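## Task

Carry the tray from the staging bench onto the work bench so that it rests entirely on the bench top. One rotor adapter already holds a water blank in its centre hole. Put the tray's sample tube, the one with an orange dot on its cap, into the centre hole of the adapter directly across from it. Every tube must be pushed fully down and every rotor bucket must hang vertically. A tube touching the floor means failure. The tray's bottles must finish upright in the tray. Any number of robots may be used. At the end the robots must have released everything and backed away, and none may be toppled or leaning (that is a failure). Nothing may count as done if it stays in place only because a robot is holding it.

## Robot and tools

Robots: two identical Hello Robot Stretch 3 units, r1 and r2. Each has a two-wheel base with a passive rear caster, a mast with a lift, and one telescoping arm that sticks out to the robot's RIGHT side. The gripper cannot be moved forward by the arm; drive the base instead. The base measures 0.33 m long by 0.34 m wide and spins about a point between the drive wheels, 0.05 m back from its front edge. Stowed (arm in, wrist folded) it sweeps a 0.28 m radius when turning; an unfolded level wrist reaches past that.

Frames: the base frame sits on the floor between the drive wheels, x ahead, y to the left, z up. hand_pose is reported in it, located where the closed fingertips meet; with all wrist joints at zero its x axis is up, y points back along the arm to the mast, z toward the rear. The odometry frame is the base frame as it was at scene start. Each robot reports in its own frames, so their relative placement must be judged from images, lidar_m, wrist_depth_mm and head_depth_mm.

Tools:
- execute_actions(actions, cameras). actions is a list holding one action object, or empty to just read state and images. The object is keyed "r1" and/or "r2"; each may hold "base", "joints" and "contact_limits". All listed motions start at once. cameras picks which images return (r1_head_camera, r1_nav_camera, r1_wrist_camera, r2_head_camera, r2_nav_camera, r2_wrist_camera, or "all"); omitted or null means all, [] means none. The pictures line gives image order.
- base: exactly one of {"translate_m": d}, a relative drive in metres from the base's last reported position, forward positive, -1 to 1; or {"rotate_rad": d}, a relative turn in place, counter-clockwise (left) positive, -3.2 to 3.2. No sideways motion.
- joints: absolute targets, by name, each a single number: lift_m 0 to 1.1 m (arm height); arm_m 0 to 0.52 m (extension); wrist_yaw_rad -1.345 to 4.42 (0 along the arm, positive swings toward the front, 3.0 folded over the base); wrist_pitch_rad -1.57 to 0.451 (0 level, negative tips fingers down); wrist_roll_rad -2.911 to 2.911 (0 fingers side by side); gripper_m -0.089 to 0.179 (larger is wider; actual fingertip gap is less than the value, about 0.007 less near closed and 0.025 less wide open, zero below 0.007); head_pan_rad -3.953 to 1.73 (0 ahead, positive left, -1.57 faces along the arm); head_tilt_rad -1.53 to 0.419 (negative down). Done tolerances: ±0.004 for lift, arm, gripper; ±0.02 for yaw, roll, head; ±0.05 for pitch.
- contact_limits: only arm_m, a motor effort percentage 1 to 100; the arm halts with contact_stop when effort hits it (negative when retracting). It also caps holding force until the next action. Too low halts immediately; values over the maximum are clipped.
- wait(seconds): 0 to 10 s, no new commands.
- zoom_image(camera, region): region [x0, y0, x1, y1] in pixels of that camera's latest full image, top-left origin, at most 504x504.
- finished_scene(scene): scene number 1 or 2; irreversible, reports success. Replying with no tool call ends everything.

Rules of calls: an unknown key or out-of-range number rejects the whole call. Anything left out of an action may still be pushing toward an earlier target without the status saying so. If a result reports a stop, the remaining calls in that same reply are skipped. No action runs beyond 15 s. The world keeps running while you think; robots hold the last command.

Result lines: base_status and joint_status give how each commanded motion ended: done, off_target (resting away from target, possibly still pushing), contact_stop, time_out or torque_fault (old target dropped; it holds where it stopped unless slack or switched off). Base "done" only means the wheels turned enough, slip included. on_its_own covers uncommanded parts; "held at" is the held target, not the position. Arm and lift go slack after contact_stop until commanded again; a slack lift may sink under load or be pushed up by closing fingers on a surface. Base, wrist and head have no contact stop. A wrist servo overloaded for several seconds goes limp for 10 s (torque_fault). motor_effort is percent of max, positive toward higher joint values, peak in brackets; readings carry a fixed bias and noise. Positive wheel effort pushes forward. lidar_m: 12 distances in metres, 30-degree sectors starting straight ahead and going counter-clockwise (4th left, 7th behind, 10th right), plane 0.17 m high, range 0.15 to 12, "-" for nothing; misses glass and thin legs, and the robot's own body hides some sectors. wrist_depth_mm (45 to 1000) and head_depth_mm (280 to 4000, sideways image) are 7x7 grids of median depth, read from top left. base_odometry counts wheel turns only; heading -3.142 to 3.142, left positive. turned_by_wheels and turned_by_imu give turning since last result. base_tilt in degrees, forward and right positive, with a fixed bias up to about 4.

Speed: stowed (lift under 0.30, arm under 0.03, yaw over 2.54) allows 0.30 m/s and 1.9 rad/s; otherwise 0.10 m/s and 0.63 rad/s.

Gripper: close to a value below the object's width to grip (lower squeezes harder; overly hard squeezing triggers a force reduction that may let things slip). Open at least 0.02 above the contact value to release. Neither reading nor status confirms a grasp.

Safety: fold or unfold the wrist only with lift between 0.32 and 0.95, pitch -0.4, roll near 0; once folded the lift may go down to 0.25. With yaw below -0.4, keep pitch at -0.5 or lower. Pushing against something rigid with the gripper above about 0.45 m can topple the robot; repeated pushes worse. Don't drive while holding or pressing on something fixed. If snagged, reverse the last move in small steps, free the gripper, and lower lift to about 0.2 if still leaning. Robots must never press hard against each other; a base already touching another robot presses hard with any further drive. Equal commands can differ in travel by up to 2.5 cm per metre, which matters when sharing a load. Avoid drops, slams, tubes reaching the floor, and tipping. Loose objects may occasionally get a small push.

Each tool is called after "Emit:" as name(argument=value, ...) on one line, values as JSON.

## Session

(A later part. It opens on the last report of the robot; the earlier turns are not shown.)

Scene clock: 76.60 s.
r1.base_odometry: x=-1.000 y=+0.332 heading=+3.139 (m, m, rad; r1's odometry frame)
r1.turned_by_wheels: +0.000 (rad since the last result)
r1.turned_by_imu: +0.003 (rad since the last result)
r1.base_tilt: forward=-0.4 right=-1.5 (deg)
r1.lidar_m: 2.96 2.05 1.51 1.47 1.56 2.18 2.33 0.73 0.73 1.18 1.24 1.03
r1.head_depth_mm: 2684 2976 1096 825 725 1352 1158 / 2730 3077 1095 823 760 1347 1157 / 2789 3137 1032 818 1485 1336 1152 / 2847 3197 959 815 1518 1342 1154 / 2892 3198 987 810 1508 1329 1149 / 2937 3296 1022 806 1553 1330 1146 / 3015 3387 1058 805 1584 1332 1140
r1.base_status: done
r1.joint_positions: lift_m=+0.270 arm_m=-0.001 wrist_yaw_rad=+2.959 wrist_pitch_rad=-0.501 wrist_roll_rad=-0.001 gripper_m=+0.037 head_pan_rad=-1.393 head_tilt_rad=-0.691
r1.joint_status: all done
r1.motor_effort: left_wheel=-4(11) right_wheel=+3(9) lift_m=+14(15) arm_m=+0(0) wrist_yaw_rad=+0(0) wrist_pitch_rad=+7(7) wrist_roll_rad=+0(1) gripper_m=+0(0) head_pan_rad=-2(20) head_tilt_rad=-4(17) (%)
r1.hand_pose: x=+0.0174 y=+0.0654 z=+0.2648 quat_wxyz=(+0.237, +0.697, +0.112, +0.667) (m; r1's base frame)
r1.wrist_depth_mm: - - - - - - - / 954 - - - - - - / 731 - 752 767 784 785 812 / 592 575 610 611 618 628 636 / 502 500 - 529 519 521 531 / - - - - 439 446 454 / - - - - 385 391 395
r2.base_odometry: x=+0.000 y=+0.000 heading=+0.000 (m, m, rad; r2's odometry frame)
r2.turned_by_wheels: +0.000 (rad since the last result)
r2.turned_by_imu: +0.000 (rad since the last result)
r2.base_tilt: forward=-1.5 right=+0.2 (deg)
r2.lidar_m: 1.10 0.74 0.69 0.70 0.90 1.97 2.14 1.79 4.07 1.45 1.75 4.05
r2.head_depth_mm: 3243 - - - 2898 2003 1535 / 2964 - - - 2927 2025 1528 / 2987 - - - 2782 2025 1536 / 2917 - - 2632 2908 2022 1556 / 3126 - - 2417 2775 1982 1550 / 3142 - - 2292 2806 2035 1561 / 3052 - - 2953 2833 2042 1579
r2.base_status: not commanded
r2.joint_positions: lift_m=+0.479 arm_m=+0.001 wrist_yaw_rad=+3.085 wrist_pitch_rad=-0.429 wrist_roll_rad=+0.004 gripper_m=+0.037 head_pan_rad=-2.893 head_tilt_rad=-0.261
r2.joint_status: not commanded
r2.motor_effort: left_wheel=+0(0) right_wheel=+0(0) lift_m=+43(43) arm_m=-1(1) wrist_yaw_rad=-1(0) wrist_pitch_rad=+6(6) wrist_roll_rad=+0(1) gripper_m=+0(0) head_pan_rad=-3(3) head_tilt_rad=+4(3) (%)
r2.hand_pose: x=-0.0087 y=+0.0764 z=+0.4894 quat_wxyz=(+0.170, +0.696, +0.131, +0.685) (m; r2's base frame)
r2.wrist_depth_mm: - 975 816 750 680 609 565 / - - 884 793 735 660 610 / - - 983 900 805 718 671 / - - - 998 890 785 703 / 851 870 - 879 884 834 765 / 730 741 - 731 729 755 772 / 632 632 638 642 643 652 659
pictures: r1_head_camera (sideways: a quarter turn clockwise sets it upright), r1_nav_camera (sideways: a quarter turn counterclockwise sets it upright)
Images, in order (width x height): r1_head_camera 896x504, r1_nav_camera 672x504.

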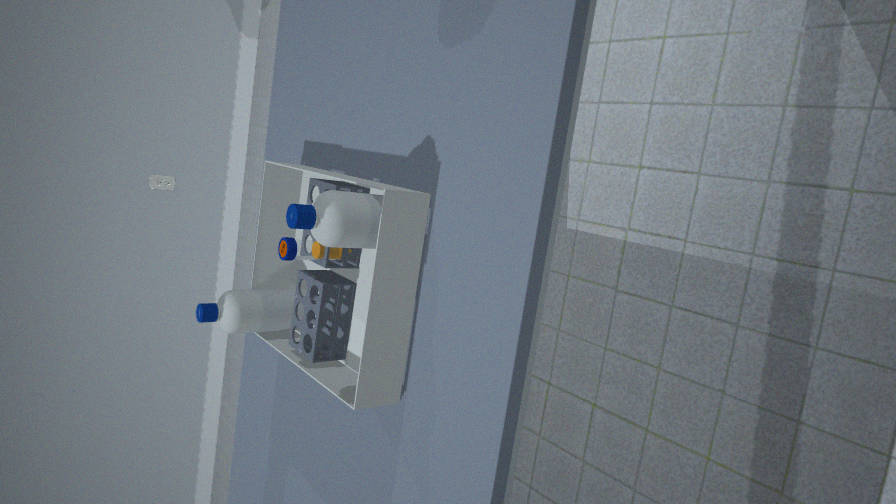

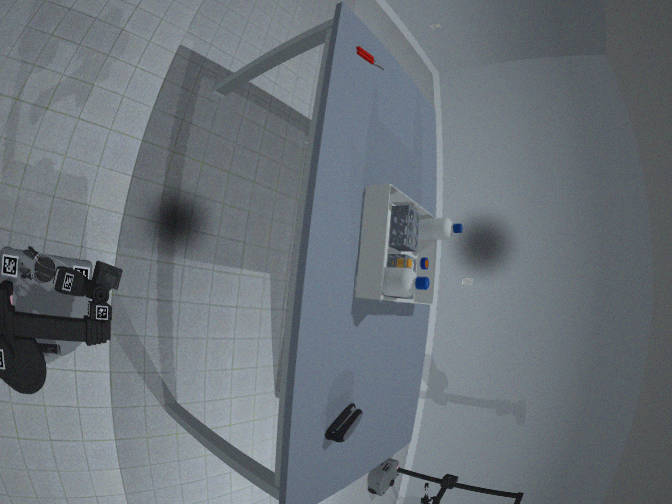

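Emit:
execute_actions(actions=[{"r1":{"base":{"rotate_rad":-1.57}}}], cameras=[])

Emit:
execute_actions(actions=[{"r1":{"base":{"translate_m":0.2}}}], cameras=[])

Emit:
execute_actions(actions=[{"r1":{"base":{"rotate_rad":1.573}}}], cameras=[])

Emit:
execute_actions(actions=[{"r1":{"joints":{"lift_m":0.94,"wrist_pitch_rad":-0.4}}}], cameras=[])

Emit:
execute_actions(actions=[{"r1":{"joints":{"wrist_yaw_rad":0,"gripper_m":0.1}}}], cameras=[])

Emit:
execute_actions(actions=[{"r1":{"joints":{"lift_m":1.08,"wrist_pitch_rad":-1.57,"arm_m":0.3,"head_pan_rad":-1.57,"head_tilt_rad":-0.85}}}], cameras=["r1_head_camera","r1_wrist_camera"])

Scene clock: 93.50 s.
r1.base_odometry: x=-1.000 y=+0.332 heading=+1.569 (m, m, rad; r1's odometry frame)
r1.turned_by_wheels: -1.570 (rad since the last result)
r1.turned_by_imu: -1.570 (rad since the last result)
r1.base_tilt: forward=-0.4 right=-1.4 (deg)
r1.lidar_m: 1.18 1.24 1.04 2.96 2.03 1.51 1.47 1.56 2.19 2.32 0.73 0.73
r1.head_depth_mm: - - 2668 2022 1627 1349 1159 / - 3924 2682 2010 1606 1347 1156 / - 3694 2657 2005 1607 1346 1150 / 3357 3524 2524 1991 1601 1340 1152 / 2942 3589 2619 1980 1600 1338 1143 / - 3602 2618 1981 1594 1334 1147 / - 3511 2609 1979 1577 1298 1140
r1.base_status: done
r1.joint_positions: lift_m=+0.270 arm_m=-0.001 wrist_yaw_rad=+2.959 wrist_pitch_rad=-0.501 wrist_roll_rad=-0.001 gripper_m=+0.037 head_pan_rad=-1.393 head_tilt_rad=-0.692
r1.joint_status: not commanded
r1.motor_effort: left_wheel=+5(17) right_wheel=-3(9) lift_m=+15(15) arm_m=+0(0) wrist_yaw_rad=+0(0) wrist_pitch_rad=+7(7) wrist_roll_rad=+0(0) gripper_m=+0(1) head_pan_rad=-1(3) head_tilt_rad=-4(5) (%)
r1.hand_pose: x=+0.0174 y=+0.0654 z=+0.2648 quat_wxyz=(+0.237, +0.697, +0.112, +0.667) (m; r1's base frame)
r1.wrist_depth_mm: - - - - - - - / 941 - 990 - - - - / 729 - 758 766 793 786 798 / 594 575 612 609 625 629 641 / 498 504 - 531 517 525 529 / - - - - 438 447 452 / - - - - 388 393 394
r2.base_odometry: x=+0.000 y=+0.000 heading=+0.000 (m, m, rad; r2's odometry frame)
r2.turned_by_wheels: +0.000 (rad since the last result)
r2.turned_by_imu: +0.000 (rad since the last result)
r2.base_tilt: forward=-1.5 right=+0.3 (deg)
r2.lidar_m: 1.10 0.74 0.69 0.70 0.90 1.97 2.14 1.78 4.06 1.45 1.75 4.05
r2.head_depth_mm: 3247 - - - 2864 1993 1537 / 2988 - - - 2961 2018 1528 / 2993 - - - 2774 2010 1548 / 2952 - - 2587 2955 2040 1554 / 3121 - - 2400 2777 1987 1563 / 3097 - - 2305 2779 2050 1565 / 3163 - - - 2808 2076 1567
r2.base_status: not commanded
r2.joint_positions: lift_m=+0.479 arm_m=+0.001 wrist_yaw_rad=+3.085 wrist_pitch_rad=-0.429 wrist_roll_rad=+0.004 gripper_m=+0.037 head_pan_rad=-2.893 head_tilt_rad=-0.261
r2.joint_status: not commanded
r2.motor_effort: left_wheel=+0(0) right_wheel=+0(0) lift_m=+44(43) arm_m=-1(1) wrist_yaw_rad=+0(0) wrist_pitch_rad=+6(6) wrist_roll_rad=+0(1) gripper_m=+0(0) head_pan_rad=-3(3) head_tilt_rad=+4(3) (%)
r2.hand_pose: x=-0.0087 y=+0.0764 z=+0.4894 quat_wxyz=(+0.170, +0.696, +0.131, +0.685) (m; r2's base frame)
r2.wrist_depth_mm: - 969 805 746 681 611 570 / - - 885 809 732 658 612 / - - 977 892 800 709 648 / - - - 998 875 791 709 / 867 870 - 887 894 825 774 / 719 735 - 741 724 759 755 / 630 637 636 638 654 651 664
pictures: none
No camera images: the call's "cameras" was empty. Leave "cameras" out to get every camera's image.

Scene clock: 96.03 s.
r1.base_odometry: x=-0.999 y=+0.532 heading=+1.570 (m, m, rad; r1's odometry frame)
r1.turned_by_wheels: +0.000 (rad since the last result)
r1.turned_by_imu: +0.001 (rad since the last result)
r1.base_tilt: forward=-0.2 right=-1.4 (deg)
r1.lidar_m: 0.98 1.04 0.94 2.95 2.31 1.71 1.67 1.77 2.49 2.29 0.60 1.01
r1.head_depth_mm: - - 2672 2015 1617 1354 1160 / - 3965 2637 2003 1614 1346 1157 / 3415 3638 2636 2008 1606 1340 1152 / 3019 3425 2516 2004 1603 1337 1147 / 3003 3611 2653 1996 1601 1340 1145 / - 3355 2576 1973 1556 1176 1143 / - 3809 2611 1967 701 1325 1142
r1.base_status: done
r1.joint_positions: lift_m=+0.270 arm_m=-0.001 wrist_yaw_rad=+2.959 wrist_pitch_rad=-0.501 wrist_roll_rad=-0.001 gripper_m=+0.037 head_pan_rad=-1.393 head_tilt_rad=-0.692
r1.joint_status: not commanded
r1.motor_effort: left_wheel=+5(15) right_wheel=-3(7) lift_m=+15(14) arm_m=+0(0) wrist_yaw_rad=+0(0) wrist_pitch_rad=+7(7) wrist_roll_rad=+0(0) gripper_m=+0(0) head_pan_rad=-4(3) head_tilt_rad=-4(4) (%)
r1.hand_pose: x=+0.0174 y=+0.0654 z=+0.2648 quat_wxyz=(+0.237, +0.697, +0.112, +0.667) (m; r1's base frame)
r1.wrist_depth_mm: - - - - - - - / 938 - 989 - - - - / 723 - 758 765 771 788 803 / 593 583 612 603 615 635 640 / 499 503 - 528 516 527 529 / - - - - 440 446 449 / - - - - 387 395 394
r2.base_odometry: x=+0.000 y=+0.000 heading=+0.000 (m, m, rad; r2's odometry frame)
r2.turned_by_wheels: +0.000 (rad since the last result)
r2.turned_by_imu: +0.000 (rad since the last result)
r2.base_tilt: forward=-1.5 right=+0.3 (deg)
r2.lidar_m: 1.10 0.74 0.69 0.70 0.90 1.97 2.15 1.79 4.07 1.45 1.75 4.05
r2.head_depth_mm: 3288 - - - 2890 1978 1550 / 2964 - - - 2930 2025 1527 / 2946 - - - 2717 2029 1545 / 2923 - - 2600 2973 2048 1545 / 3203 - - 2376 2802 1993 1562 / 3128 - - 2270 2801 2051 1565 / 3137 - - - 2797 2054 1583
r2.base_status: not commanded
r2.joint_positions: lift_m=+0.479 arm_m=+0.001 wrist_yaw_rad=+3.085 wrist_pitch_rad=-0.429 wrist_roll_rad=+0.004 gripper_m=+0.037 head_pan_rad=-2.893 head_tilt_rad=-0.261
r2.joint_status: not commanded
r2.motor_effort: left_wheel=+0(0) right_wheel=+0(1) lift_m=+43(43) arm_m=-1(1) wrist_yaw_rad=+2(0) wrist_pitch_rad=+6(6) wrist_roll_rad=+0(0) gripper_m=+0(0) head_pan_rad=-4(4) head_tilt_rad=+4(4) (%)
r2.hand_pose: x=-0.0087 y=+0.0764 z=+0.4894 quat_wxyz=(+0.170, +0.696, +0.131, +0.685) (m; r2's base frame)
r2.wrist_depth_mm: - 983 814 730 671 616 564 / - - 875 804 731 658 609 / - - 983 895 798 707 647 / - - - 973 891 787 703 / 849 869 - 892 903 824 768 / 726 741 - 751 733 764 765 / 631 633 637 640 645 655 664
pictures: none
No camera images: the call's "cameras" was empty. Leave "cameras" out to get every camera's image.

Scene clock: 98.23 s.
r1.base_odometry: x=-0.999 y=+0.532 heading=-3.141 (m, m, rad; r1's odometry frame)
r1.turned_by_wheels: +1.573 (rad since the last result)
r1.turned_by_imu: +1.575 (rad since the last result)
r1.base_tilt: forward=-0.2 right=-1.4 (deg)
r1.lidar_m: 2.95 2.31 1.71 1.67 1.77 2.49 2.30 0.61 1.01 0.98 1.03 0.94
r1.head_depth_mm: 2478 2829 2699 826 662 554 1162 / 2555 2864 1084 822 660 564 1158 / 2598 2929 1036 793 656 576 1153 / 2625 2988 985 648 654 589 1151 / 2711 3080 909 798 653 1248 1152 / 2793 3148 1061 796 651 1245 1143 / 2835 3137 1056 764 648 1273 1143
r1.base_status: done
r1.joint_positions: lift_m=+0.270 arm_m=-0.001 wrist_yaw_rad=+2.959 wrist_pitch_rad=-0.501 wrist_roll_rad=-0.001 gripper_m=+0.037 head_pan_rad=-1.393 head_tilt_rad=-0.692
r1.joint_status: not commanded
r1.motor_effort: left_wheel=-3(10) right_wheel=+3(10) lift_m=+15(14) arm_m=+0(0) wrist_yaw_rad=+0(0) wrist_pitch_rad=+7(7) wrist_roll_rad=+0(0) gripper_m=+0(1) head_pan_rad=-2(2) head_tilt_rad=-5(5) (%)
r1.hand_pose: x=+0.0174 y=+0.0654 z=+0.2648 quat_wxyz=(+0.237, +0.697, +0.112, +0.667) (m; r1's base frame)
r1.wrist_depth_mm: - - - - - - - / 965 - 998 - - - - / 733 - 752 775 773 784 804 / 599 579 607 616 619 639 632 / 497 509 - 533 527 528 531 / - - - - 442 447 453 / - - - - 391 392 394
r2.base_odometry: x=+0.000 y=+0.000 heading=+0.000 (m, m, rad; r2's odometry frame)
r2.turned_by_wheels: +0.000 (rad since the last result)
r2.turned_by_imu: +0.000 (rad since the last result)
r2.base_tilt: forward=-1.5 right=+0.3 (deg)
r2.lidar_m: 1.10 0.74 0.69 0.70 0.89 1.97 2.15 1.79 4.06 1.45 1.75 4.06
r2.head_depth_mm: 3251 - - - 2871 2016 1537 / 2988 - - - 2855 2017 1562 / 2992 - - - 2765 2008 1551 / 2960 - - 2618 2972 2031 1533 / 3096 - - 2374 2800 1993 1563 / 3142 - - 2282 2832 2070 1554 / 3100 - - - 2790 2101 1579
r2.base_status: not commanded
r2.joint_positions: lift_m=+0.479 arm_m=+0.001 wrist_yaw_rad=+3.085 wrist_pitch_rad=-0.429 wrist_roll_rad=+0.004 gripper_m=+0.037 head_pan_rad=-2.893 head_tilt_rad=-0.261
r2.joint_status: not commanded
r2.motor_effort: left_wheel=-1(1) right_wheel=+0(0) lift_m=+43(43) arm_m=-1(1) wrist_yaw_rad=+0(1) wrist_pitch_rad=+6(6) wrist_roll_rad=+1(1) gripper_m=+0(0) head_pan_rad=-4(4) head_tilt_rad=+4(3) (%)
r2.hand_pose: x=-0.0087 y=+0.0764 z=+0.4894 quat_wxyz=(+0.170, +0.696, +0.131, +0.685) (m; r2's base frame)
r2.wrist_depth_mm: - 979 803 746 685 623 568 / - - 882 806 733 658 598 / - - 981 896 800 708 657 / - - - 982 889 784 716 / 866 864 - 894 885 855 764 / 729 732 - 752 715 749 765 / 639 636 641 641 651 664 657
pictures: none
No camera images: the call's "cameras" was empty. Leave "cameras" out to get every camera's image.

Scene clock: 105.17 s.
r1.base_odometry: x=-0.999 y=+0.532 heading=-3.141 (m, m, rad; r1's odometry frame)
r1.turned_by_wheels: +0.000 (rad since the last result)
r1.turned_by_imu: +0.002 (rad since the last result)
r1.base_tilt: forward=-0.3 right=-1.4 (deg)
r1.lidar_m: 2.96 2.32 1.71 1.66 1.77 2.47 2.29 0.60 1.01 0.98 1.03 0.94
r1.head_depth_mm: 2510 2805 2688 824 682 - 1134 / 2555 2884 1093 824 688 - - / 2630 2956 1035 791 696 - - / 2656 3019 987 649 693 - 1151 / 2734 3058 907 801 652 1244 1147 / 2807 3163 1064 798 650 1247 1146 / 2854 3129 1058 765 649 1265 1142
r1.base_status: not commanded
r1.joint_positions: lift_m=+0.940 arm_m=-0.001 wrist_yaw_rad=+2.959 wrist_pitch_rad=-0.421 wrist_roll_rad=-0.001 gripper_m=+0.037 head_pan_rad=-1.393 head_tilt_rad=-0.692
r1.joint_status: all done
r1.motor_effort: left_wheel=-3(3) right_wheel=+3(3) lift_m=+22(22) arm_m=+0(0) wrist_yaw_rad=+0(0) wrist_pitch_rad=+11(13) wrist_roll_rad=+0(0) gripper_m=+0(0) head_pan_rad=-2(2) head_tilt_rad=-5(5) (%)
r1.hand_pose: x=+0.0193 y=+0.0760 z=+0.9518 quat_wxyz=(+0.210, +0.701, +0.084, +0.676) (m; r1's base frame)
r1.wrist_depth_mm: - - - - - - - / - - - - - - - / - - - - - - - / - - - - - - - / - - - - - - - / - - - - - - - / - - - - - - -
r2.base_odometry: x=+0.000 y=+0.000 heading=+0.000 (m, m, rad; r2's odometry frame)
r2.turned_by_wheels: +0.000 (rad since the last result)
r2.turned_by_imu: +0.000 (rad since the last result)
r2.base_tilt: forward=-1.5 right=+0.3 (deg)
r2.lidar_m: 1.10 0.74 0.69 0.70 0.89 1.97 2.15 1.79 4.06 1.45 1.75 4.05
r2.head_depth_mm: 3264 - - - 2921 2009 1525 / 2968 - - - 2936 1994 1544 / 2934 - - - 2790 2039 1557 / 2946 - - 2631 2935 2030 1545 / 3125 - - 2363 2741 1953 1552 / 3135 - - 2323 2822 2059 1553 / 3112 - - - 2729 2057 1588
r2.base_status: not commanded
r2.joint_positions: lift_m=+0.479 arm_m=+0.001 wrist_yaw_rad=+3.085 wrist_pitch_rad=-0.429 wrist_roll_rad=+0.004 gripper_m=+0.037 head_pan_rad=-2.893 head_tilt_rad=-0.261
r2.joint_status: not commanded
r2.motor_effort: left_wheel=+0(0) right_wheel=+0(0) lift_m=+43(43) arm_m=-1(1) wrist_yaw_rad=+0(0) wrist_pitch_rad=+6(6) wrist_roll_rad=+0(0) gripper_m=+0(0) head_pan_rad=-3(3) head_tilt_rad=+5(3) (%)
r2.hand_pose: x=-0.0087 y=+0.0764 z=+0.4894 quat_wxyz=(+0.170, +0.696, +0.131, +0.685) (m; r2's base frame)
r2.wrist_depth_mm: - 974 794 737 672 620 571 / - - 888 820 724 656 607 / - - 990 899 795 722 653 / - - - 979 878 794 695 / 853 858 - 876 883 826 770 / 728 734 - 746 726 760 765 / 633 638 643 639 652 654 665
pictures: none
No camera images: the call's "cameras" was empty. Leave "cameras" out to get every camera's image.

Scene clock: 107.67 s.
r1.base_odometry: x=-0.999 y=+0.532 heading=-3.141 (m, m, rad; r1's odometry frame)
r1.turned_by_wheels: +0.000 (rad since the last result)
r1.turned_by_imu: +0.001 (rad since the last result)
r1.base_tilt: forward=-0.1 right=-1.3 (deg)
r1.lidar_m: 2.95 2.31 1.71 1.67 1.77 2.48 2.29 0.60 1.01 0.98 1.03 0.94
r1.head_depth_mm: 2494 2824 2677 828 693 - - / 2565 2868 1088 850 - - - / 2624 2914 1037 798 - 582 1154 / 2651 2980 984 647 654 588 1148 / 2721 3075 909 801 652 1248 1145 / 2783 3172 1061 797 649 1244 1145 / 2822 3159 1060 766 648 1267 1142
r1.base_status: not commanded
r1.joint_positions: lift_m=+0.940 arm_m=-0.001 wrist_yaw_rad=+0.002 wrist_pitch_rad=-0.421 wrist_roll_rad=-0.001 gripper_m=+0.100 head_pan_rad=-1.393 head_tilt_rad=-0.692
r1.joint_status: all done
r1.motor_effort: left_wheel=-4(3) right_wheel=+4(3) lift_m=+22(22) arm_m=+0(0) wrist_yaw_rad=-2(4) wrist_pitch_rad=+10(10) wrist_roll_rad=+0(0) gripper_m=+0(79) head_pan_rad=-2(3) head_tilt_rad=-5(5) (%)
r1.hand_pose: x=-0.0210 y=-0.3684 z=+0.9518 quat_wxyz=(+0.692, +0.149, -0.691, -0.147) (m; r1's base frame)
r1.wrist_depth_mm: - - - - - - - / - 806 - - - - - / 652 538 452 691 710 717 - / 441 516 346 528 543 546 561 / 368 366 369 435 444 421 447 / 357 357 354 364 357 372 349 / 307 309 312 314 317 318 323
r2.base_odometry: x=+0.000 y=+0.000 heading=+0.000 (m, m, rad; r2's odometry frame)
r2.turned_by_wheels: +0.000 (rad since the last result)
r2.turned_by_imu: +0.000 (rad since the last result)
r2.base_tilt: forward=-1.4 right=+0.3 (deg)
r2.lidar_m: 1.10 0.74 0.69 0.70 0.90 1.96 2.14 1.79 4.06 1.45 1.75 4.05
r2.head_depth_mm: 3263 - - - 2867 2014 1530 / 2970 - - - 2886 1986 1542 / 2954 - - - 2756 2010 1545 / 2912 - - 2625 2974 2009 1548 / 3123 - - 2418 2779 2007 1548 / 3105 - - 2301 2818 2049 1568 / 3103 - - - 2765 2061 1578
r2.base_status: not commanded
r2.joint_positions: lift_m=+0.479 arm_m=+0.001 wrist_yaw_rad=+3.085 wrist_pitch_rad=-0.429 wrist_roll_rad=+0.004 gripper_m=+0.037 head_pan_rad=-2.893 head_tilt_rad=-0.261
r2.joint_status: not commanded
r2.motor_effort: left_wheel=-1(0) right_wheel=+0(0) lift_m=+44(43) arm_m=-1(1) wrist_yaw_rad=-1(0) wrist_pitch_rad=+6(6) wrist_roll_rad=+0(1) gripper_m=+0(0) head_pan_rad=-3(4) head_tilt_rad=+3(3) (%)
r2.hand_pose: x=-0.0087 y=+0.0764 z=+0.4894 quat_wxyz=(+0.170, +0.696, +0.131, +0.685) (m; r2's base frame)
r2.wrist_depth_mm: - 971 800 744 675 611 572 / - - 892 817 722 664 610 / - - 983 913 795 716 649 / - - - 991 879 780 711 / 856 860 - 878 883 833 763 / 727 727 - 731 737 758 774 / 629 634 642 651 647 659 660
pictures: none
No camera images: the call's "cameras" was empty. Leave "cameras" out to get every camera's image.

Scene clock: 111.10 s.
r1.base_odometry: x=-0.999 y=+0.532 heading=-3.141 (m, m, rad; r1's odometry frame)
r1.turned_by_wheels: +0.000 (rad since the last result)
r1.turned_by_imu: +0.001 (rad since the last result)
r1.base_tilt: forward=-0.2 right=-1.3 (deg)
r1.lidar_m: 2.96 2.31 1.71 1.67 1.77 2.48 2.29 0.60 1.01 0.98 1.03 0.94
r1.head_depth_mm: 2678 2707 859 701 606 1265 1115 / 2684 2715 852 698 604 1261 1112 / - 1014 853 697 601 1256 1120 / 2639 967 844 692 600 1256 1117 / 2697 2661 632 667 611 1242 1103 / 2725 2631 787 669 609 1243 1098 / 2751 840 780 665 606 1236 1095
r1.base_status: not commanded
r1.joint_positions: lift_m=+1.080 arm_m=+0.300 wrist_yaw_rad=+0.000 wrist_pitch_rad=-1.555 wrist_roll_rad=-0.001 gripper_m=+0.100 head_pan_rad=-1.563 head_tilt_rad=-0.840
r1.joint_status: all done
joint sent to its limit — the command would take r1.wrist_pitch_rad past its lower limit, so that joint was sent only as far as its limit.
r1.motor_effort: left_wheel=-4(4) right_wheel=+3(3) lift_m=+22(21) arm_m=+4(4) wrist_yaw_rad=-1(3) wrist_pitch_rad=-4(10) wrist_roll_rad=+0(0) gripper_m=+0(0) head_pan_rad=-2(13) head_tilt_rad=-6(18) (%)
r1.hand_pose: x=-0.0216 y=-0.4246 z=+0.9619 quat_wxyz=(+0.504, +0.496, -0.503, -0.496) (m; r1's base frame)
r1.wrist_depth_mm: 325 194 237 335 338 340 345 / 331 335 282 344 348 350 350 / 345 349 353 355 361 365 352 / 356 359 362 369 371 375 380 / 368 370 377 381 382 388 392 / - - - 392 - - - / - - - - - - -
r2.base_odometry: x=+0.000 y=+0.000 heading=+0.000 (m, m, rad; r2's odometry frame)
r2.turned_by_wheels: +0.000 (rad since the last result)
r2.turned_by_imu: +0.000 (rad since the last result)
r2.base_tilt: forward=-1.5 right=+0.2 (deg)
r2.lidar_m: 1.10 0.74 0.69 0.70 0.90 1.97 2.14 1.79 4.05 1.45 1.75 4.06
r2.head_depth_mm: 3306 - - - 2926 1993 1527 / 2965 - - - 2889 2000 1542 / 2975 - - - 2722 2020 1536 / 2949 - - 2632 2985 2034 1550 / 3125 - - 2404 2770 1994 1567 / 3077 - - 2305 2787 2042 1560 / 3121 - - - 2797 2056 1564
r2.base_status: not commanded
r2.joint_positions: lift_m=+0.479 arm_m=+0.001 wrist_yaw_rad=+3.085 wrist_pitch_rad=-0.429 wrist_roll_rad=+0.004 gripper_m=+0.037 head_pan_rad=-2.893 head_tilt_rad=-0.261
r2.joint_status: not commanded
r2.motor_effort: left_wheel=+0(0) right_wheel=+0(0) lift_m=+43(43) arm_m=-1(1) wrist_yaw_rad=+1(0) wrist_pitch_rad=+6(6) wrist_roll_rad=+0(0) gripper_m=+0(0) head_pan_rad=-4(3) head_tilt_rad=+2(3) (%)
r2.hand_pose: x=-0.0087 y=+0.0764 z=+0.4894 quat_wxyz=(+0.170, +0.696, +0.131, +0.685) (m; r2's base frame)
r2.wrist_depth_mm: - 981 793 737 670 621 571 / - - 863 810 733 659 611 / - - 977 903 790 719 650 / - - - 981 899 777 702 / 854 860 - 895 907 850 773 / 727 734 - 760 723 769 767 / 626 631 641 649 644 653 650
pictures: r1_head_camera (sideways: a quarter turn clockwise sets it upright), r1_wrist_camera
Images, in order (width x height): r1_head_camera 896x504, r1_wrist_camera 644x364.

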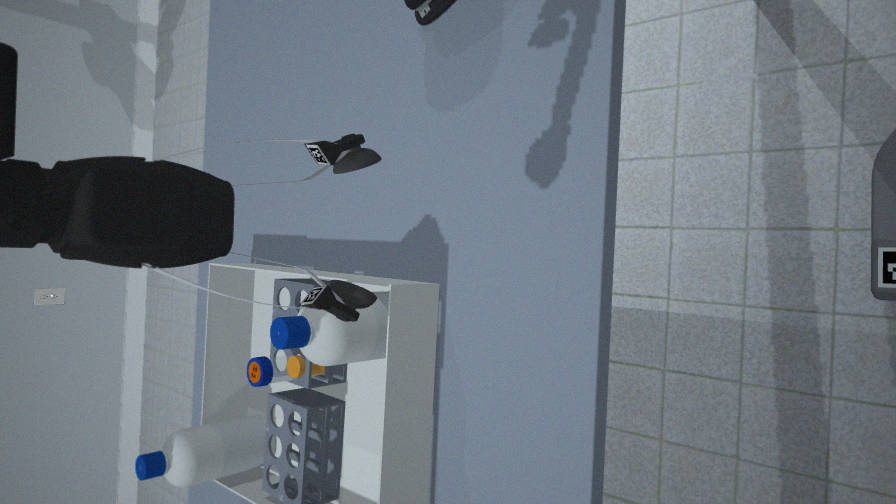

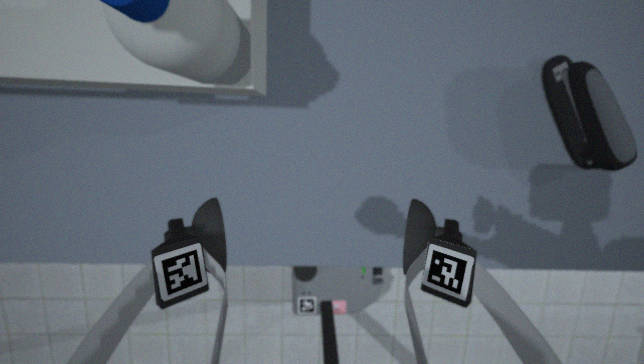

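Emit:
execute_actions(actions=[{"r1":{"base":{"translate_m":0.17},"joints":{"lift_m":1.1,"arm_m":0.42,"gripper_m":0.07}}}], cameras=["r1_head_camera","r1_wrist_camera"])

Scene clock: 119.00 s.
r1.base_odometry: x=-1.169 y=+0.532 heading=-3.141 (m, m, rad; r1's odometry frame)
r1.turned_by_wheels: +0.000 (rad since the last result)
r1.turned_by_imu: +0.001 (rad since the last result)
r1.base_tilt: forward=-0.3 right=-1.4 (deg)
r1.lidar_m: 2.78 2.31 1.73 1.66 1.73 2.47 2.46 0.75 1.02 0.99 1.04 0.79
r1.head_depth_mm: 2655 2741 859 702 606 1264 1109 / 2667 2705 852 684 606 1261 1112 / 2714 2747 634 668 614 1257 1115 / 2688 2756 804 674 613 1254 1114 / 2753 849 803 671 609 1248 1100 / 2739 1071 799 671 608 1244 1098 / 2736 1060 830 683 606 1243 1099
r1.base_status: done
r1.joint_positions: lift_m=+1.100 arm_m=+0.420 wrist_yaw_rad=+0.000 wrist_pitch_rad=-1.555 wrist_roll_rad=-0.001 gripper_m=+0.070 head_pan_rad=-1.563 head_tilt_rad=-0.840
r1.joint_status: all done
r1.motor_effort: left_wheel=-3(6) right_wheel=+3(6) lift_m=+22(23) arm_m=+4(4) wrist_yaw_rad=+0(0) wrist_pitch_rad=-3(4) wrist_roll_rad=+0(0) gripper_m=+0(79) head_pan_rad=-2(3) head_tilt_rad=-5(6) (%)
r1.hand_pose: x=-0.0216 y=-0.5445 z=+0.9819 quat_wxyz=(+0.504, +0.496, -0.503, -0.496) (m; r1's base frame)
r1.wrist_depth_mm: 343 299 295 298 298 360 363 / 356 350 357 362 355 369 377 / 364 363 367 374 355 385 389 / 373 359 377 381 236 396 400 / 389 391 395 400 406 409 413 / 402 404 417 413 423 426 431 / - - - 428 437 436 447
r2.base_odometry: x=+0.000 y=+0.000 heading=+0.000 (m, m, rad; r2's odometry frame)
r2.turned_by_wheels: +0.000 (rad since the last result)
r2.turned_by_imu: +0.000 (rad since the last result)
r2.base_tilt: forward=-1.5 right=+0.2 (deg)
r2.lidar_m: 1.10 0.74 0.69 0.70 0.90 1.97 2.15 1.79 4.06 1.45 1.75 4.06
r2.head_depth_mm: 3345 - - - 2868 2028 1539 / 3024 - - - 2892 2001 1540 / 2973 - - - 2720 2015 1543 / 2970 - - 2566 2929 2024 1544 / 3097 - - 2421 2784 1991 1553 / 3123 - - 2308 2826 2053 1564 / 3083 - - - 2845 2062 1561
r2.base_status: not commanded
r2.joint_positions: lift_m=+0.479 arm_m=+0.001 wrist_yaw_rad=+3.085 wrist_pitch_rad=-0.429 wrist_roll_rad=+0.004 gripper_m=+0.037 head_pan_rad=-2.893 head_tilt_rad=-0.261
r2.joint_status: not commanded
r2.motor_effort: left_wheel=-1(0) right_wheel=+0(0) lift_m=+43(43) arm_m=-1(1) wrist_yaw_rad=+1(2) wrist_pitch_rad=+6(6) wrist_roll_rad=+0(1) gripper_m=+0(0) head_pan_rad=-3(4) head_tilt_rad=+4(3) (%)
r2.hand_pose: x=-0.0087 y=+0.0764 z=+0.4894 quat_wxyz=(+0.170, +0.696, +0.131, +0.685) (m; r2's base frame)
r2.wrist_depth_mm: - 971 787 740 681 611 570 / - - 890 814 729 664 610 / - - 971 895 805 721 653 / - - - 999 875 782 698 / 876 872 - 882 892 830 772 / 715 729 - 759 726 768 761 / 630 637 637 646 653 656 667
pictures: r1_head_camera (sideways: a quarter turn clockwise sets it upright), r1_wrist_camera
Images, in order (width x height): r1_head_camera 896x504, r1_wrist_camera 644x364.

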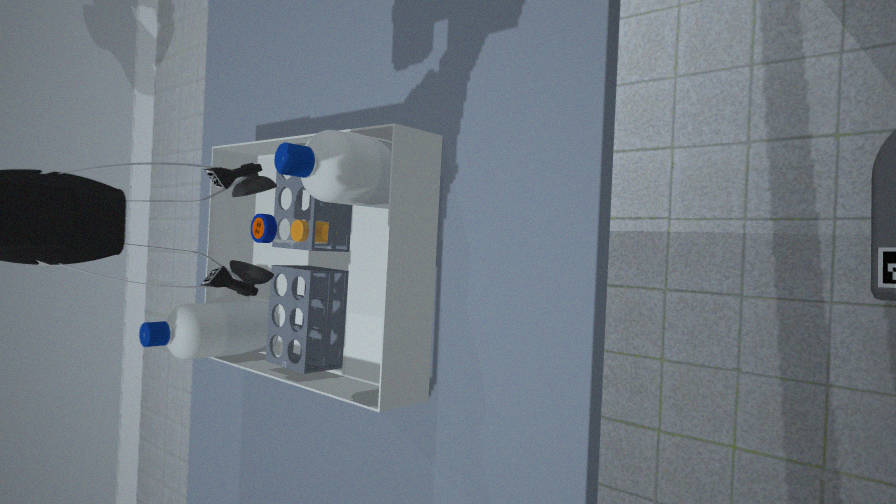

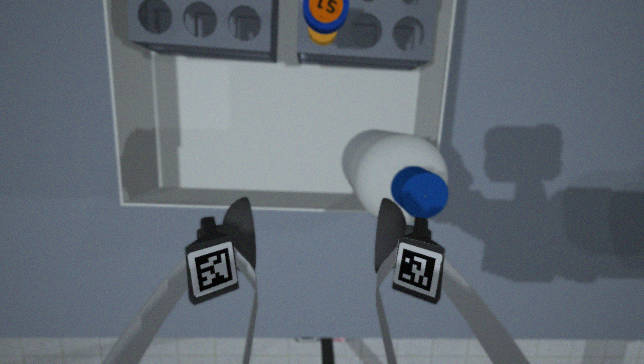

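Emit:
execute_actions(actions=[{"r1":{"joints":{"arm_m":0.52}}}], cameras=["r1_head_camera","r1_wrist_camera"])

Scene clock: 126.43 s.
r1.base_odometry: x=-1.169 y=+0.532 heading=-3.141 (m, m, rad; r1's odometry frame)
r1.turned_by_wheels: +0.000 (rad since the last result)
r1.turned_by_imu: +0.001 (rad since the last result)
r1.base_tilt: forward=-0.3 right=-1.2 (deg)
r1.lidar_m: 2.78 2.31 1.73 1.66 1.73 2.47 2.46 0.75 1.02 0.99 1.04 0.79
r1.head_depth_mm: 2674 2726 858 702 606 1263 1115 / 2694 2703 855 687 603 1260 1108 / 2731 2686 638 668 614 1247 1118 / 2764 1812 806 673 612 1255 1114 / 2715 854 805 672 610 1246 1103 / 2734 1073 799 670 608 1243 1103 / 2723 1065 831 685 607 1236 1099
r1.base_status: not commanded
r1.joint_positions: lift_m=+1.100 arm_m=+0.519 wrist_yaw_rad=+0.000 wrist_pitch_rad=-1.555 wrist_roll_rad=-0.001 gripper_m=+0.070 head_pan_rad=-1.563 head_tilt_rad=-0.840
r1.joint_status: all done
r1.motor_effort: left_wheel=-3(3) right_wheel=+3(3) lift_m=+22(22) arm_m=+4(5) wrist_yaw_rad=-1(0) wrist_pitch_rad=-3(3) wrist_roll_rad=+0(0) gripper_m=+1(1) head_pan_rad=-2(2) head_tilt_rad=-6(5) (%)
r1.hand_pose: x=-0.0216 y=-0.6438 z=+0.9819 quat_wxyz=(+0.504, +0.496, -0.503, -0.496) (m; r1's base frame)
r1.wrist_depth_mm: 345 338 347 352 351 359 363 / 353 329 331 359 339 369 375 / 366 320 313 312 320 385 387 / 379 376 380 385 388 398 400 / 389 388 392 393 403 410 414 / 403 401 406 365 258 427 431 / 415 423 428 429 439 441 443
r2.base_odometry: x=+0.000 y=+0.000 heading=+0.000 (m, m, rad; r2's odometry frame)
r2.turned_by_wheels: +0.000 (rad since the last result)
r2.turned_by_imu: +0.000 (rad since the last result)
r2.base_tilt: forward=-1.5 right=+0.3 (deg)
r2.lidar_m: 1.10 0.74 0.69 0.70 0.90 1.98 2.15 1.79 4.07 1.45 1.75 4.06
r2.head_depth_mm: 3310 - - - 2873 1977 1536 / 3002 - - - 2934 2006 1538 / 2925 - - - 2771 2035 1541 / 2988 - - 2614 2929 2016 1553 / 3147 - - 2423 2813 1991 1547 / 3113 - - 2295 2829 2043 1560 / 3073 - - - 2863 2054 1570
r2.base_status: not commanded
r2.joint_positions: lift_m=+0.479 arm_m=+0.001 wrist_yaw_rad=+3.085 wrist_pitch_rad=-0.429 wrist_roll_rad=+0.004 gripper_m=+0.037 head_pan_rad=-2.893 head_tilt_rad=-0.261
r2.joint_status: not commanded
r2.motor_effort: left_wheel=+0(0) right_wheel=+0(0) lift_m=+43(43) arm_m=-1(1) wrist_yaw_rad=+0(1) wrist_pitch_rad=+6(6) wrist_roll_rad=+1(1) gripper_m=+0(1) head_pan_rad=-3(3) head_tilt_rad=+4(3) (%)
r2.hand_pose: x=-0.0087 y=+0.0764 z=+0.4894 quat_wxyz=(+0.170, +0.696, +0.131, +0.685) (m; r2's base frame)
r2.wrist_depth_mm: - 970 807 743 675 618 566 / - - 889 817 734 669 614 / - - 977 889 809 727 661 / - - - 983 879 781 694 / 856 857 - 894 887 837 761 / 730 738 - 743 714 747 759 / 627 627 632 634 648 649 662
pictures: r1_head_camera (sideways: a quarter turn clockwise sets it upright), r1_wrist_camera
Images, in order (width x height): r1_head_camera 896x504, r1_wrist_camera 644x364.

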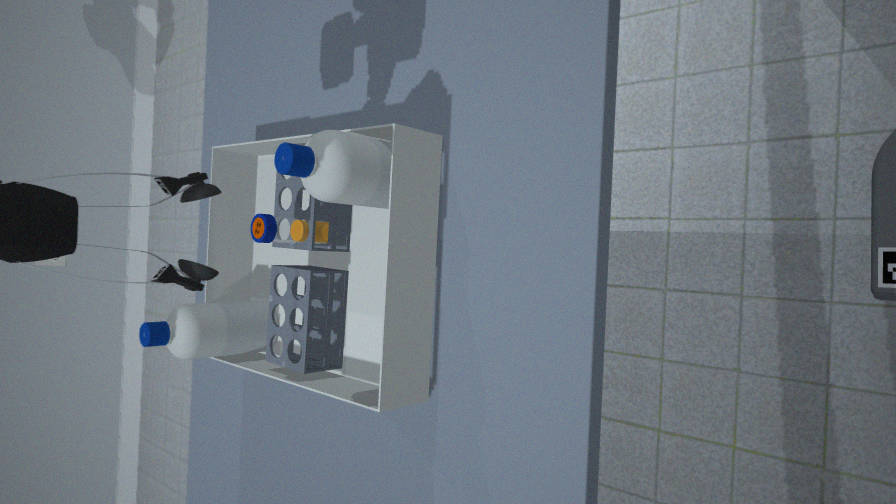

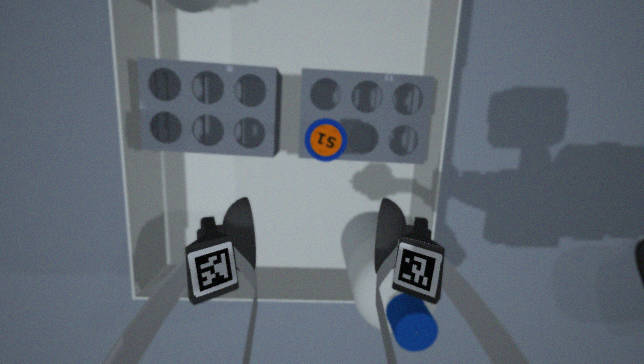

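Emit:
execute_actions(actions=[{"r1":{"base":{"rotate_rad":-0.4},"joints":{"arm_m":0.4}}}], cameras=[])

Emit:
execute_actions(actions=[{"r1":{"base":{"translate_m":0.19}}}], cameras=[])

Emit:
execute_actions(actions=[{"r1":{"base":{"rotate_rad":0.4}}}], cameras=[])

Emit:
execute_actions(actions=[{"r1":{"base":{"translate_m":-0.175},"joints":{"arm_m":0.5}}}], cameras=["r1_head_camera","r1_wrist_camera"])

Scene clock: 144.97 s.
r1.base_odometry: x=-1.169 y=+0.532 heading=+2.742 (m, m, rad; r1's odometry frame)
r1.turned_by_wheels: -0.400 (rad since the last result)
r1.turned_by_imu: -0.400 (rad since the last result)
r1.base_tilt: forward=-0.3 right=-1.4 (deg)
r1.lidar_m: 0.79 2.78 2.07 1.67 1.67 1.84 2.89 2.46 0.76 0.99 0.99 1.09
r1.head_depth_mm: 3272 2608 860 702 1452 1267 1112 / 3134 1101 855 698 1420 1255 1113 / 3084 1094 848 695 1360 1253 1118 / 2865 1087 846 694 627 1246 1111 / 2791 1073 841 673 610 1245 1102 / 2684 2646 630 654 581 1248 1103 / 2599 2636 759 652 580 1219 1094
r1.base_status: done
r1.joint_positions: lift_m=+1.100 arm_m=+0.400 wrist_yaw_rad=+0.000 wrist_pitch_rad=-1.555 wrist_roll_rad=-0.001 gripper_m=+0.070 head_pan_rad=-1.563 head_tilt_rad=-0.840
r1.joint_status: all done
r1.motor_effort: left_wheel=+5(14) right_wheel=-3(8) lift_m=+22(22) arm_m=-3(3) wrist_yaw_rad=+0(1) wrist_pitch_rad=-3(3) wrist_roll_rad=+0(0) gripper_m=+2(0) head_pan_rad=-2(1) head_tilt_rad=-5(5) (%)
r1.hand_pose: x=-0.0216 y=-0.5252 z=+0.9819 quat_wxyz=(+0.504, +0.496, -0.503, -0.496) (m; r1's base frame)
r1.wrist_depth_mm: 286 312 349 352 358 357 364 / 322 353 359 365 365 363 372 / 361 249 368 375 378 384 389 / 282 233 384 387 392 398 403 / 382 392 395 401 403 - - / 406 403 413 413 - - - / 418 423 - - - - -
r2.base_odometry: x=+0.000 y=+0.000 heading=+0.000 (m, m, rad; r2's odometry frame)
r2.turned_by_wheels: +0.000 (rad since the last result)
r2.turned_by_imu: +0.000 (rad since the last result)
r2.base_tilt: forward=-1.5 right=+0.3 (deg)
r2.lidar_m: 1.10 0.74 0.69 0.70 0.90 1.97 2.15 1.79 4.06 1.45 1.75 4.05
r2.head_depth_mm: 3265 - - - 2895 2001 1537 / 2966 - - - 2875 2014 1539 / 2983 - - - 2785 2023 1541 / 2930 - - 2631 2936 2031 1555 / 3106 - - 2402 2790 2001 1552 / 3111 - - 2327 2835 2067 1565 / 3120 - - - 2829 2097 1566
r2.base_status: not commanded
r2.joint_positions: lift_m=+0.479 arm_m=+0.001 wrist_yaw_rad=+3.085 wrist_pitch_rad=-0.429 wrist_roll_rad=+0.004 gripper_m=+0.037 head_pan_rad=-2.893 head_tilt_rad=-0.261
r2.joint_status: not commanded
r2.motor_effort: left_wheel=+0(0) right_wheel=+0(0) lift_m=+43(43) arm_m=-1(1) wrist_yaw_rad=+0(1) wrist_pitch_rad=+6(6) wrist_roll_rad=+1(0) gripper_m=+0(0) head_pan_rad=-3(3) head_tilt_rad=+4(4) (%)
r2.hand_pose: x=-0.0087 y=+0.0764 z=+0.4894 quat_wxyz=(+0.170, +0.696, +0.131, +0.685) (m; r2's base frame)
r2.wrist_depth_mm: - 962 801 748 679 618 562 / - - 876 820 739 668 610 / - - 971 899 800 719 656 / - - - 971 855 780 708 / 872 870 - 875 896 831 770 / 721 742 - 748 728 763 765 / 627 636 634 637 654 648 656
pictures: none
No camera images: the call's "cameras" was empty. Leave "cameras" out to get every camera's image.

Scene clock: 148.27 s.
r1.base_odometry: x=-1.344 y=+0.606 heading=+2.743 (m, m, rad; r1's odometry frame)
r1.turned_by_wheels: +0.000 (rad since the last result)
r1.turned_by_imu: +0.001 (rad since the last result)
r1.base_tilt: forward=-0.3 right=-1.3 (deg)
r1.lidar_m: 0.60 2.61 2.16 1.76 1.72 1.91 2.98 0.89 1.14 0.93 0.92 1.01
r1.head_depth_mm: 3138 1106 857 704 635 1261 1114 / 3101 1101 853 697 617 1260 1111 / 2996 1095 626 664 599 1256 1115 / 2826 2664 768 661 586 1220 1116 / 2724 2655 767 656 584 1200 1103 / 2643 2632 783 645 583 536 1096 / 2523 2581 794 684 580 523 1097
r1.base_status: done
r1.joint_positions: lift_m=+1.100 arm_m=+0.400 wrist_yaw_rad=+0.000 wrist_pitch_rad=-1.555 wrist_roll_rad=-0.001 gripper_m=+0.070 head_pan_rad=-1.563 head_tilt_rad=-0.840
r1.joint_status: not commanded
r1.motor_effort: left_wheel=+5(11) right_wheel=-3(6) lift_m=+22(22) arm_m=-3(3) wrist_yaw_rad=+0(0) wrist_pitch_rad=-3(3) wrist_roll_rad=+0(0) gripper_m=+1(0) head_pan_rad=-2(2) head_tilt_rad=-5(5) (%)
r1.hand_pose: x=-0.0216 y=-0.5252 z=+0.9819 quat_wxyz=(+0.504, +0.496, -0.503, -0.496) (m; r1's base frame)
r1.wrist_depth_mm: 327 319 289 297 358 360 365 / 297 300 323 362 368 371 373 / 327 366 369 367 376 385 389 / 374 375 382 255 391 395 400 / 390 373 390 403 405 413 417 / 402 408 413 415 422 - - / 414 419 429 434 - - -
r2.base_odometry: x=+0.000 y=+0.000 heading=+0.000 (m, m, rad; r2's odometry frame)
r2.turned_by_wheels: +0.000 (rad since the last result)
r2.turned_by_imu: +0.000 (rad since the last result)
r2.base_tilt: forward=-1.5 right=+0.3 (deg)
r2.lidar_m: 1.10 0.74 0.69 0.70 0.90 1.96 2.15 1.79 4.06 1.45 1.75 4.05
r2.head_depth_mm: 3264 - - - 2883 2004 1530 / 2911 - - - 2888 1990 1543 / 2951 - - - 2735 2005 1552 / 2975 - - 2600 2942 2019 1545 / 3127 - - 2387 2788 2004 1557 / 3104 - - 2298 2794 2053 1574 / 3132 - - - 2869 2066 1561
r2.base_status: not commanded
r2.joint_positions: lift_m=+0.479 arm_m=+0.001 wrist_yaw_rad=+3.085 wrist_pitch_rad=-0.429 wrist_roll_rad=+0.004 gripper_m=+0.037 head_pan_rad=-2.893 head_tilt_rad=-0.261
r2.joint_status: not commanded
r2.motor_effort: left_wheel=+0(0) right_wheel=+0(0) lift_m=+43(43) arm_m=-1(1) wrist_yaw_rad=+1(1) wrist_pitch_rad=+6(6) wrist_roll_rad=+1(0) gripper_m=+0(0) head_pan_rad=-3(4) head_tilt_rad=+5(4) (%)
r2.hand_pose: x=-0.0087 y=+0.0764 z=+0.4894 quat_wxyz=(+0.170, +0.696, +0.131, +0.685) (m; r2's base frame)
r2.wrist_depth_mm: - 982 794 748 681 618 568 / - - 887 812 729 666 603 / - - - 897 803 724 646 / - - - 987 859 778 706 / 852 863 - 894 893 836 763 / 729 725 - 738 722 750 772 / 627 635 630 643 646 659 665
pictures: none
No camera images: the call's "cameras" was empty. Leave "cameras" out to get every camera's image.

Scene clock: 149.87 s.
r1.base_odometry: x=-1.344 y=+0.606 heading=-3.141 (m, m, rad; r1's odometry frame)
r1.turned_by_wheels: +0.400 (rad since the last result)
r1.turned_by_imu: +0.401 (rad since the last result)
r1.base_tilt: forward=-0.2 right=-1.4 (deg)
r1.lidar_m: 2.61 2.40 1.80 1.72 1.81 2.57 2.63 0.89 0.95 0.92 0.97 0.60
r1.head_depth_mm: 2652 2749 756 645 593 1195 1111 / 2624 2696 848 652 590 1189 1109 / 2631 2685 801 660 588 1208 1119 / 2665 2656 817 692 586 1210 1115 / 2640 2645 841 689 584 1204 1104 / 2644 2634 835 687 583 1202 1101 / 2678 2617 833 685 580 1196 1095
r1.base_status: done
r1.joint_positions: lift_m=+1.100 arm_m=+0.400 wrist_yaw_rad=+0.000 wrist_pitch_rad=-1.555 wrist_roll_rad=-0.001 gripper_m=+0.070 head_pan_rad=-1.563 head_tilt_rad=-0.840
r1.joint_status: not commanded
r1.motor_effort: left_wheel=-3(11) right_wheel=+3(8) lift_m=+22(22) arm_m=-3(3) wrist_yaw_rad=+0(1) wrist_pitch_rad=-3(3) wrist_roll_rad=+0(0) gripper_m=+0(0) head_pan_rad=-2(2) head_tilt_rad=-6(6) (%)
r1.hand_pose: x=-0.0216 y=-0.5251 z=+0.9819 quat_wxyz=(+0.504, +0.496, -0.503, -0.496) (m; r1's base frame)
r1.wrist_depth_mm: 343 347 348 348 325 336 308 / 356 356 362 332 309 306 312 / 365 367 371 375 378 383 348 / 375 381 383 386 391 386 347 / 391 393 394 395 397 343 256 / 401 405 417 415 424 425 429 / 419 422 428 430 437 443 444
r2.base_odometry: x=+0.000 y=+0.000 heading=+0.000 (m, m, rad; r2's odometry frame)
r2.turned_by_wheels: +0.000 (rad since the last result)
r2.turned_by_imu: +0.000 (rad since the last result)
r2.base_tilt: forward=-1.5 right=+0.2 (deg)
r2.lidar_m: 1.10 0.74 0.69 0.70 0.89 1.97 2.14 1.79 4.06 1.45 1.75 4.05
r2.head_depth_mm: 3301 - - - 2895 2010 1541 / 3052 - - - 2916 2018 1539 / 2997 - - - 2709 2029 1544 / 2935 - - 2578 2976 2025 1551 / 3101 - - 2397 2760 2001 1555 / 3113 - - 2289 2846 2078 1571 / 3084 - - - 2805 2073 1560
r2.base_status: not commanded
r2.joint_positions: lift_m=+0.479 arm_m=+0.001 wrist_yaw_rad=+3.085 wrist_pitch_rad=-0.429 wrist_roll_rad=+0.004 gripper_m=+0.037 head_pan_rad=-2.893 head_tilt_rad=-0.261
r2.joint_status: not commanded
r2.motor_effort: left_wheel=-1(0) right_wheel=+0(0) lift_m=+43(43) arm_m=-1(1) wrist_yaw_rad=+1(1) wrist_pitch_rad=+6(6) wrist_roll_rad=+0(1) gripper_m=+0(0) head_pan_rad=-3(4) head_tilt_rad=+3(4) (%)
r2.hand_pose: x=-0.0087 y=+0.0764 z=+0.4894 quat_wxyz=(+0.170, +0.696, +0.131, +0.685) (m; r2's base frame)
r2.wrist_depth_mm: - 957 808 743 674 620 578 / - - 894 826 732 667 609 / - - 969 895 805 719 653 / - - - 984 872 780 706 / 844 871 - 879 888 825 775 / 718 744 - 741 715 748 754 / 632 635 653 644 650 655 650
pictures: none
No camera images: the call's "cameras" was empty. Leave "cameras" out to get every camera's image.

Scene clock: 152.57 s.
r1.base_odometry: x=-1.169 y=+0.606 heading=-3.141 (m, m, rad; r1's odometry frame)
r1.turned_by_wheels: +0.000 (rad since the last result)
r1.turned_by_imu: +0.001 (rad since the last result)
r1.base_tilt: forward=-0.3 right=-1.4 (deg)
r1.lidar_m: 2.78 2.40 1.81 1.74 1.81 2.58 2.45 0.72 0.94 0.92 0.96 0.76
r1.head_depth_mm: 2606 2736 856 700 592 1198 1115 / 2657 2695 830 665 591 1189 1109 / 2644 2689 818 620 588 1188 1118 / 2701 2692 814 652 586 1186 1112 / 2664 2564 778 656 585 1206 1107 / 2655 2622 809 652 583 1199 1098 / 2657 2623 832 683 579 1195 1098
r1.base_status: done
r1.joint_positions: lift_m=+1.100 arm_m=+0.500 wrist_yaw_rad=+0.000 wrist_pitch_rad=-1.555 wrist_roll_rad=-0.001 gripper_m=+0.070 head_pan_rad=-1.563 head_tilt_rad=-0.840
r1.joint_status: all done
r1.motor_effort: left_wheel=-4(11) right_wheel=+3(5) lift_m=+22(22) arm_m=+3(7) wrist_yaw_rad=+0(0) wrist_pitch_rad=-3(3) wrist_roll_rad=+0(0) gripper_m=+0(0) head_pan_rad=-2(2) head_tilt_rad=-6(5) (%)
r1.hand_pose: x=-0.0216 y=-0.6244 z=+0.9819 quat_wxyz=(+0.504, +0.496, -0.503, -0.496) (m; r1's base frame)
r1.wrist_depth_mm: 343 226 341 351 352 360 364 / 353 350 356 360 359 372 375 / 363 339 345 369 354 384 387 / 375 351 322 352 346 396 398 / 388 389 392 400 403 415 414 / 401 399 411 410 323 426 427 / 414 419 389 374 274 444 447
r2.base_odometry: x=+0.000 y=+0.000 heading=+0.000 (m, m, rad; r2's odometry frame)
r2.turned_by_wheels: +0.000 (rad since the last result)
r2.turned_by_imu: +0.000 (rad since the last result)
r2.base_tilt: forward=-1.5 right=+0.2 (deg)
r2.lidar_m: 1.10 0.74 0.69 0.70 0.89 1.97 2.15 1.80 4.07 1.45 1.75 4.05
r2.head_depth_mm: 3339 - - - 2917 1998 1532 / 2979 - - - 2922 2014 1529 / 2938 - - - 2745 2012 1544 / 2909 - - 2627 2918 2049 1549 / 3159 - - 2404 2747 2000 1556 / 3119 - - 2308 2852 2053 1571 / 3085 - - - 2846 2084 1572
r2.base_status: not commanded
r2.joint_positions: lift_m=+0.479 arm_m=+0.001 wrist_yaw_rad=+3.085 wrist_pitch_rad=-0.429 wrist_roll_rad=+0.004 gripper_m=+0.037 head_pan_rad=-2.893 head_tilt_rad=-0.261
r2.joint_status: not commanded
r2.motor_effort: left_wheel=+0(0) right_wheel=+0(0) lift_m=+43(43) arm_m=-1(1) wrist_yaw_rad=+1(0) wrist_pitch_rad=+6(6) wrist_roll_rad=+0(0) gripper_m=+0(0) head_pan_rad=-3(3) head_tilt_rad=+4(4) (%)
r2.hand_pose: x=-0.0087 y=+0.0764 z=+0.4894 quat_wxyz=(+0.170, +0.696, +0.131, +0.685) (m; r2's base frame)
r2.wrist_depth_mm: - 964 798 749 681 616 570 / - - 863 820 719 669 609 / - - 967 896 787 709 656 / - - - 993 890 786 716 / 857 864 - 912 889 835 753 / 722 741 - 743 732 744 762 / 627 631 648 650 645 655 646
pictures: r1_head_camera (sideways: a quarter turn clockwise sets it upright), r1_wrist_camera
Images, in order (width x height): r1_head_camera 896x504, r1_wrist_camera 644x364.

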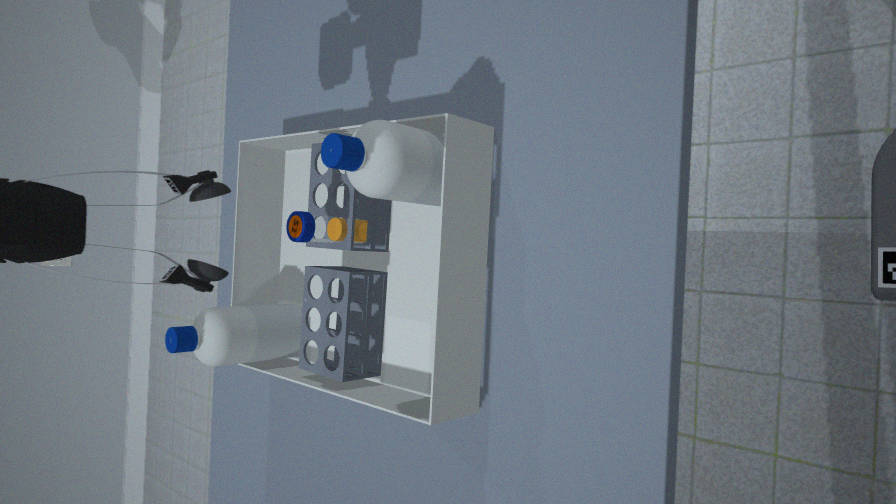

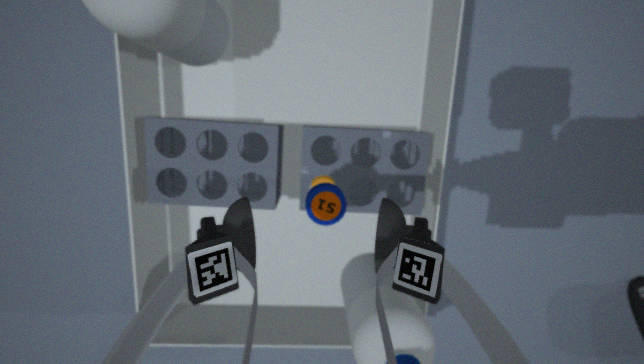

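Emit:
execute_actions(actions=[{"r1":{"joints":{"lift_m":1.04}}}], cameras=["r1_head_camera","r1_wrist_camera"])

Scene clock: 158.33 s.
r1.base_odometry: x=-1.169 y=+0.606 heading=-3.141 (m, m, rad; r1's odometry frame)
r1.turned_by_wheels: +0.000 (rad since the last result)
r1.turned_by_imu: +0.001 (rad since the last result)
r1.base_tilt: forward=-0.2 right=-1.4 (deg)
r1.lidar_m: 2.78 2.40 1.80 1.73 1.80 2.57 2.45 0.73 0.94 0.91 0.96 0.76
r1.head_depth_mm: 2618 2746 858 701 592 1191 1114 / 2626 2703 829 664 590 1196 1109 / 2627 2700 757 621 589 1187 1116 / 2634 2659 814 653 586 1182 1115 / 2655 2530 780 654 584 1204 1102 / 2635 2639 810 653 582 1196 1097 / 2679 2603 833 685 581 1197 1095
r1.base_status: not commanded
r1.joint_positions: lift_m=+1.040 arm_m=+0.500 wrist_yaw_rad=+0.000 wrist_pitch_rad=-1.555 wrist_roll_rad=-0.001 gripper_m=+0.070 head_pan_rad=-1.563 head_tilt_rad=-0.840
r1.joint_status: all done
r1.motor_effort: left_wheel=-4(4) right_wheel=+3(3) lift_m=+15(20) arm_m=+4(3) wrist_yaw_rad=+0(0) wrist_pitch_rad=-3(3) wrist_roll_rad=+0(0) gripper_m=+0(0) head_pan_rad=-3(2) head_tilt_rad=-6(5) (%)
r1.hand_pose: x=-0.0216 y=-0.6244 z=+0.9224 quat_wxyz=(+0.504, +0.496, -0.503, -0.496) (m; r1's base frame)
r1.wrist_depth_mm: 287 223 291 294 295 297 305 / 293 293 298 303 305 310 315 / 305 256 307 308 312 319 324 / 316 256 266 264 267 334 336 / 325 278 286 268 282 343 349 / 335 301 345 343 304 358 360 / 351 311 350 340 256 372 375
r2.base_odometry: x=+0.000 y=+0.000 heading=+0.000 (m, m, rad; r2's odometry frame)
r2.turned_by_wheels: +0.000 (rad since the last result)
r2.turned_by_imu: +0.000 (rad since the last result)
r2.base_tilt: forward=-1.5 right=+0.2 (deg)
r2.lidar_m: 1.09 0.74 0.69 0.70 0.89 1.96 2.13 1.79 4.06 1.45 1.74 4.06
r2.head_depth_mm: 3211 - - - 2875 2019 1527 / 3028 - - - 2927 2028 1532 / 2937 - - - 2758 2040 1534 / 2898 - - 2629 2919 2019 1571 / 3112 - - 2382 2813 1983 1544 / 3126 - - 2291 2863 2061 1545 / 3092 - - - 2798 2050 1561
r2.base_status: not commanded
r2.joint_positions: lift_m=+0.479 arm_m=+0.001 wrist_yaw_rad=+3.085 wrist_pitch_rad=-0.429 wrist_roll_rad=+0.004 gripper_m=+0.037 head_pan_rad=-2.893 head_tilt_rad=-0.261
r2.joint_status: not commanded
r2.motor_effort: left_wheel=+0(0) right_wheel=+1(0) lift_m=+43(43) arm_m=-1(1) wrist_yaw_rad=+0(0) wrist_pitch_rad=+6(6) wrist_roll_rad=+0(0) gripper_m=+0(0) head_pan_rad=-3(3) head_tilt_rad=+3(3) (%)
r2.hand_pose: x=-0.0087 y=+0.0764 z=+0.4894 quat_wxyz=(+0.170, +0.696, +0.131, +0.685) (m; r2's base frame)
r2.wrist_depth_mm: - 957 805 748 681 613 567 / - - 874 816 731 658 612 / - - 981 896 794 733 658 / - - - 993 885 774 702 / 869 868 - 885 883 834 771 / 721 734 - 739 732 742 757 / 637 636 639 641 646 652 657
pictures: r1_head_camera (sideways: a quarter turn clockwise sets it upright), r1_wrist_camera
Images, in order (width x height): r1_head_camera 896x504, r1_wrist_camera 644x364.

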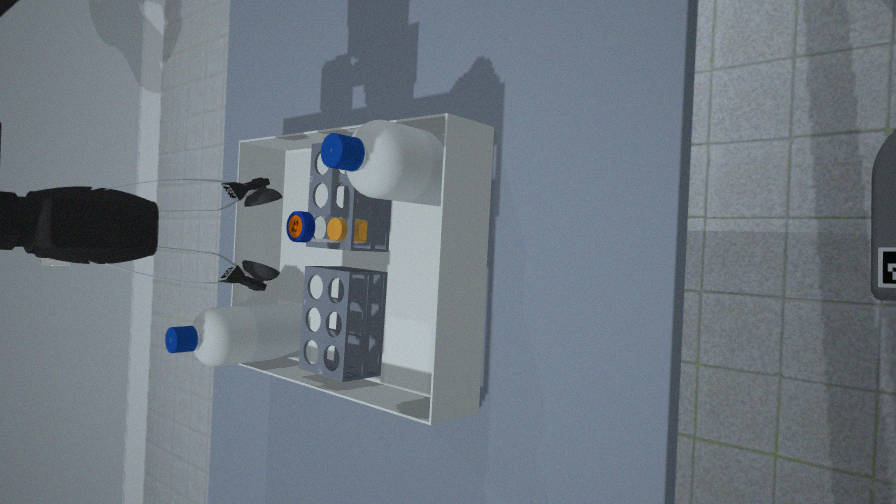

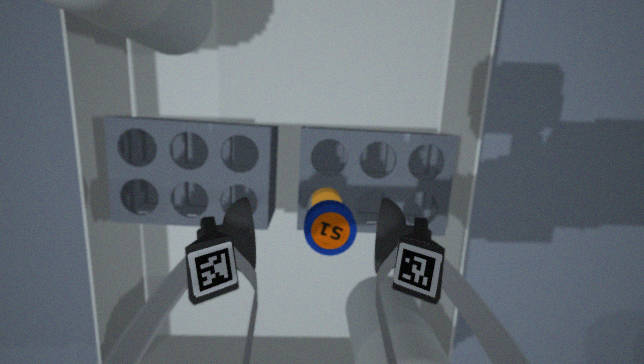

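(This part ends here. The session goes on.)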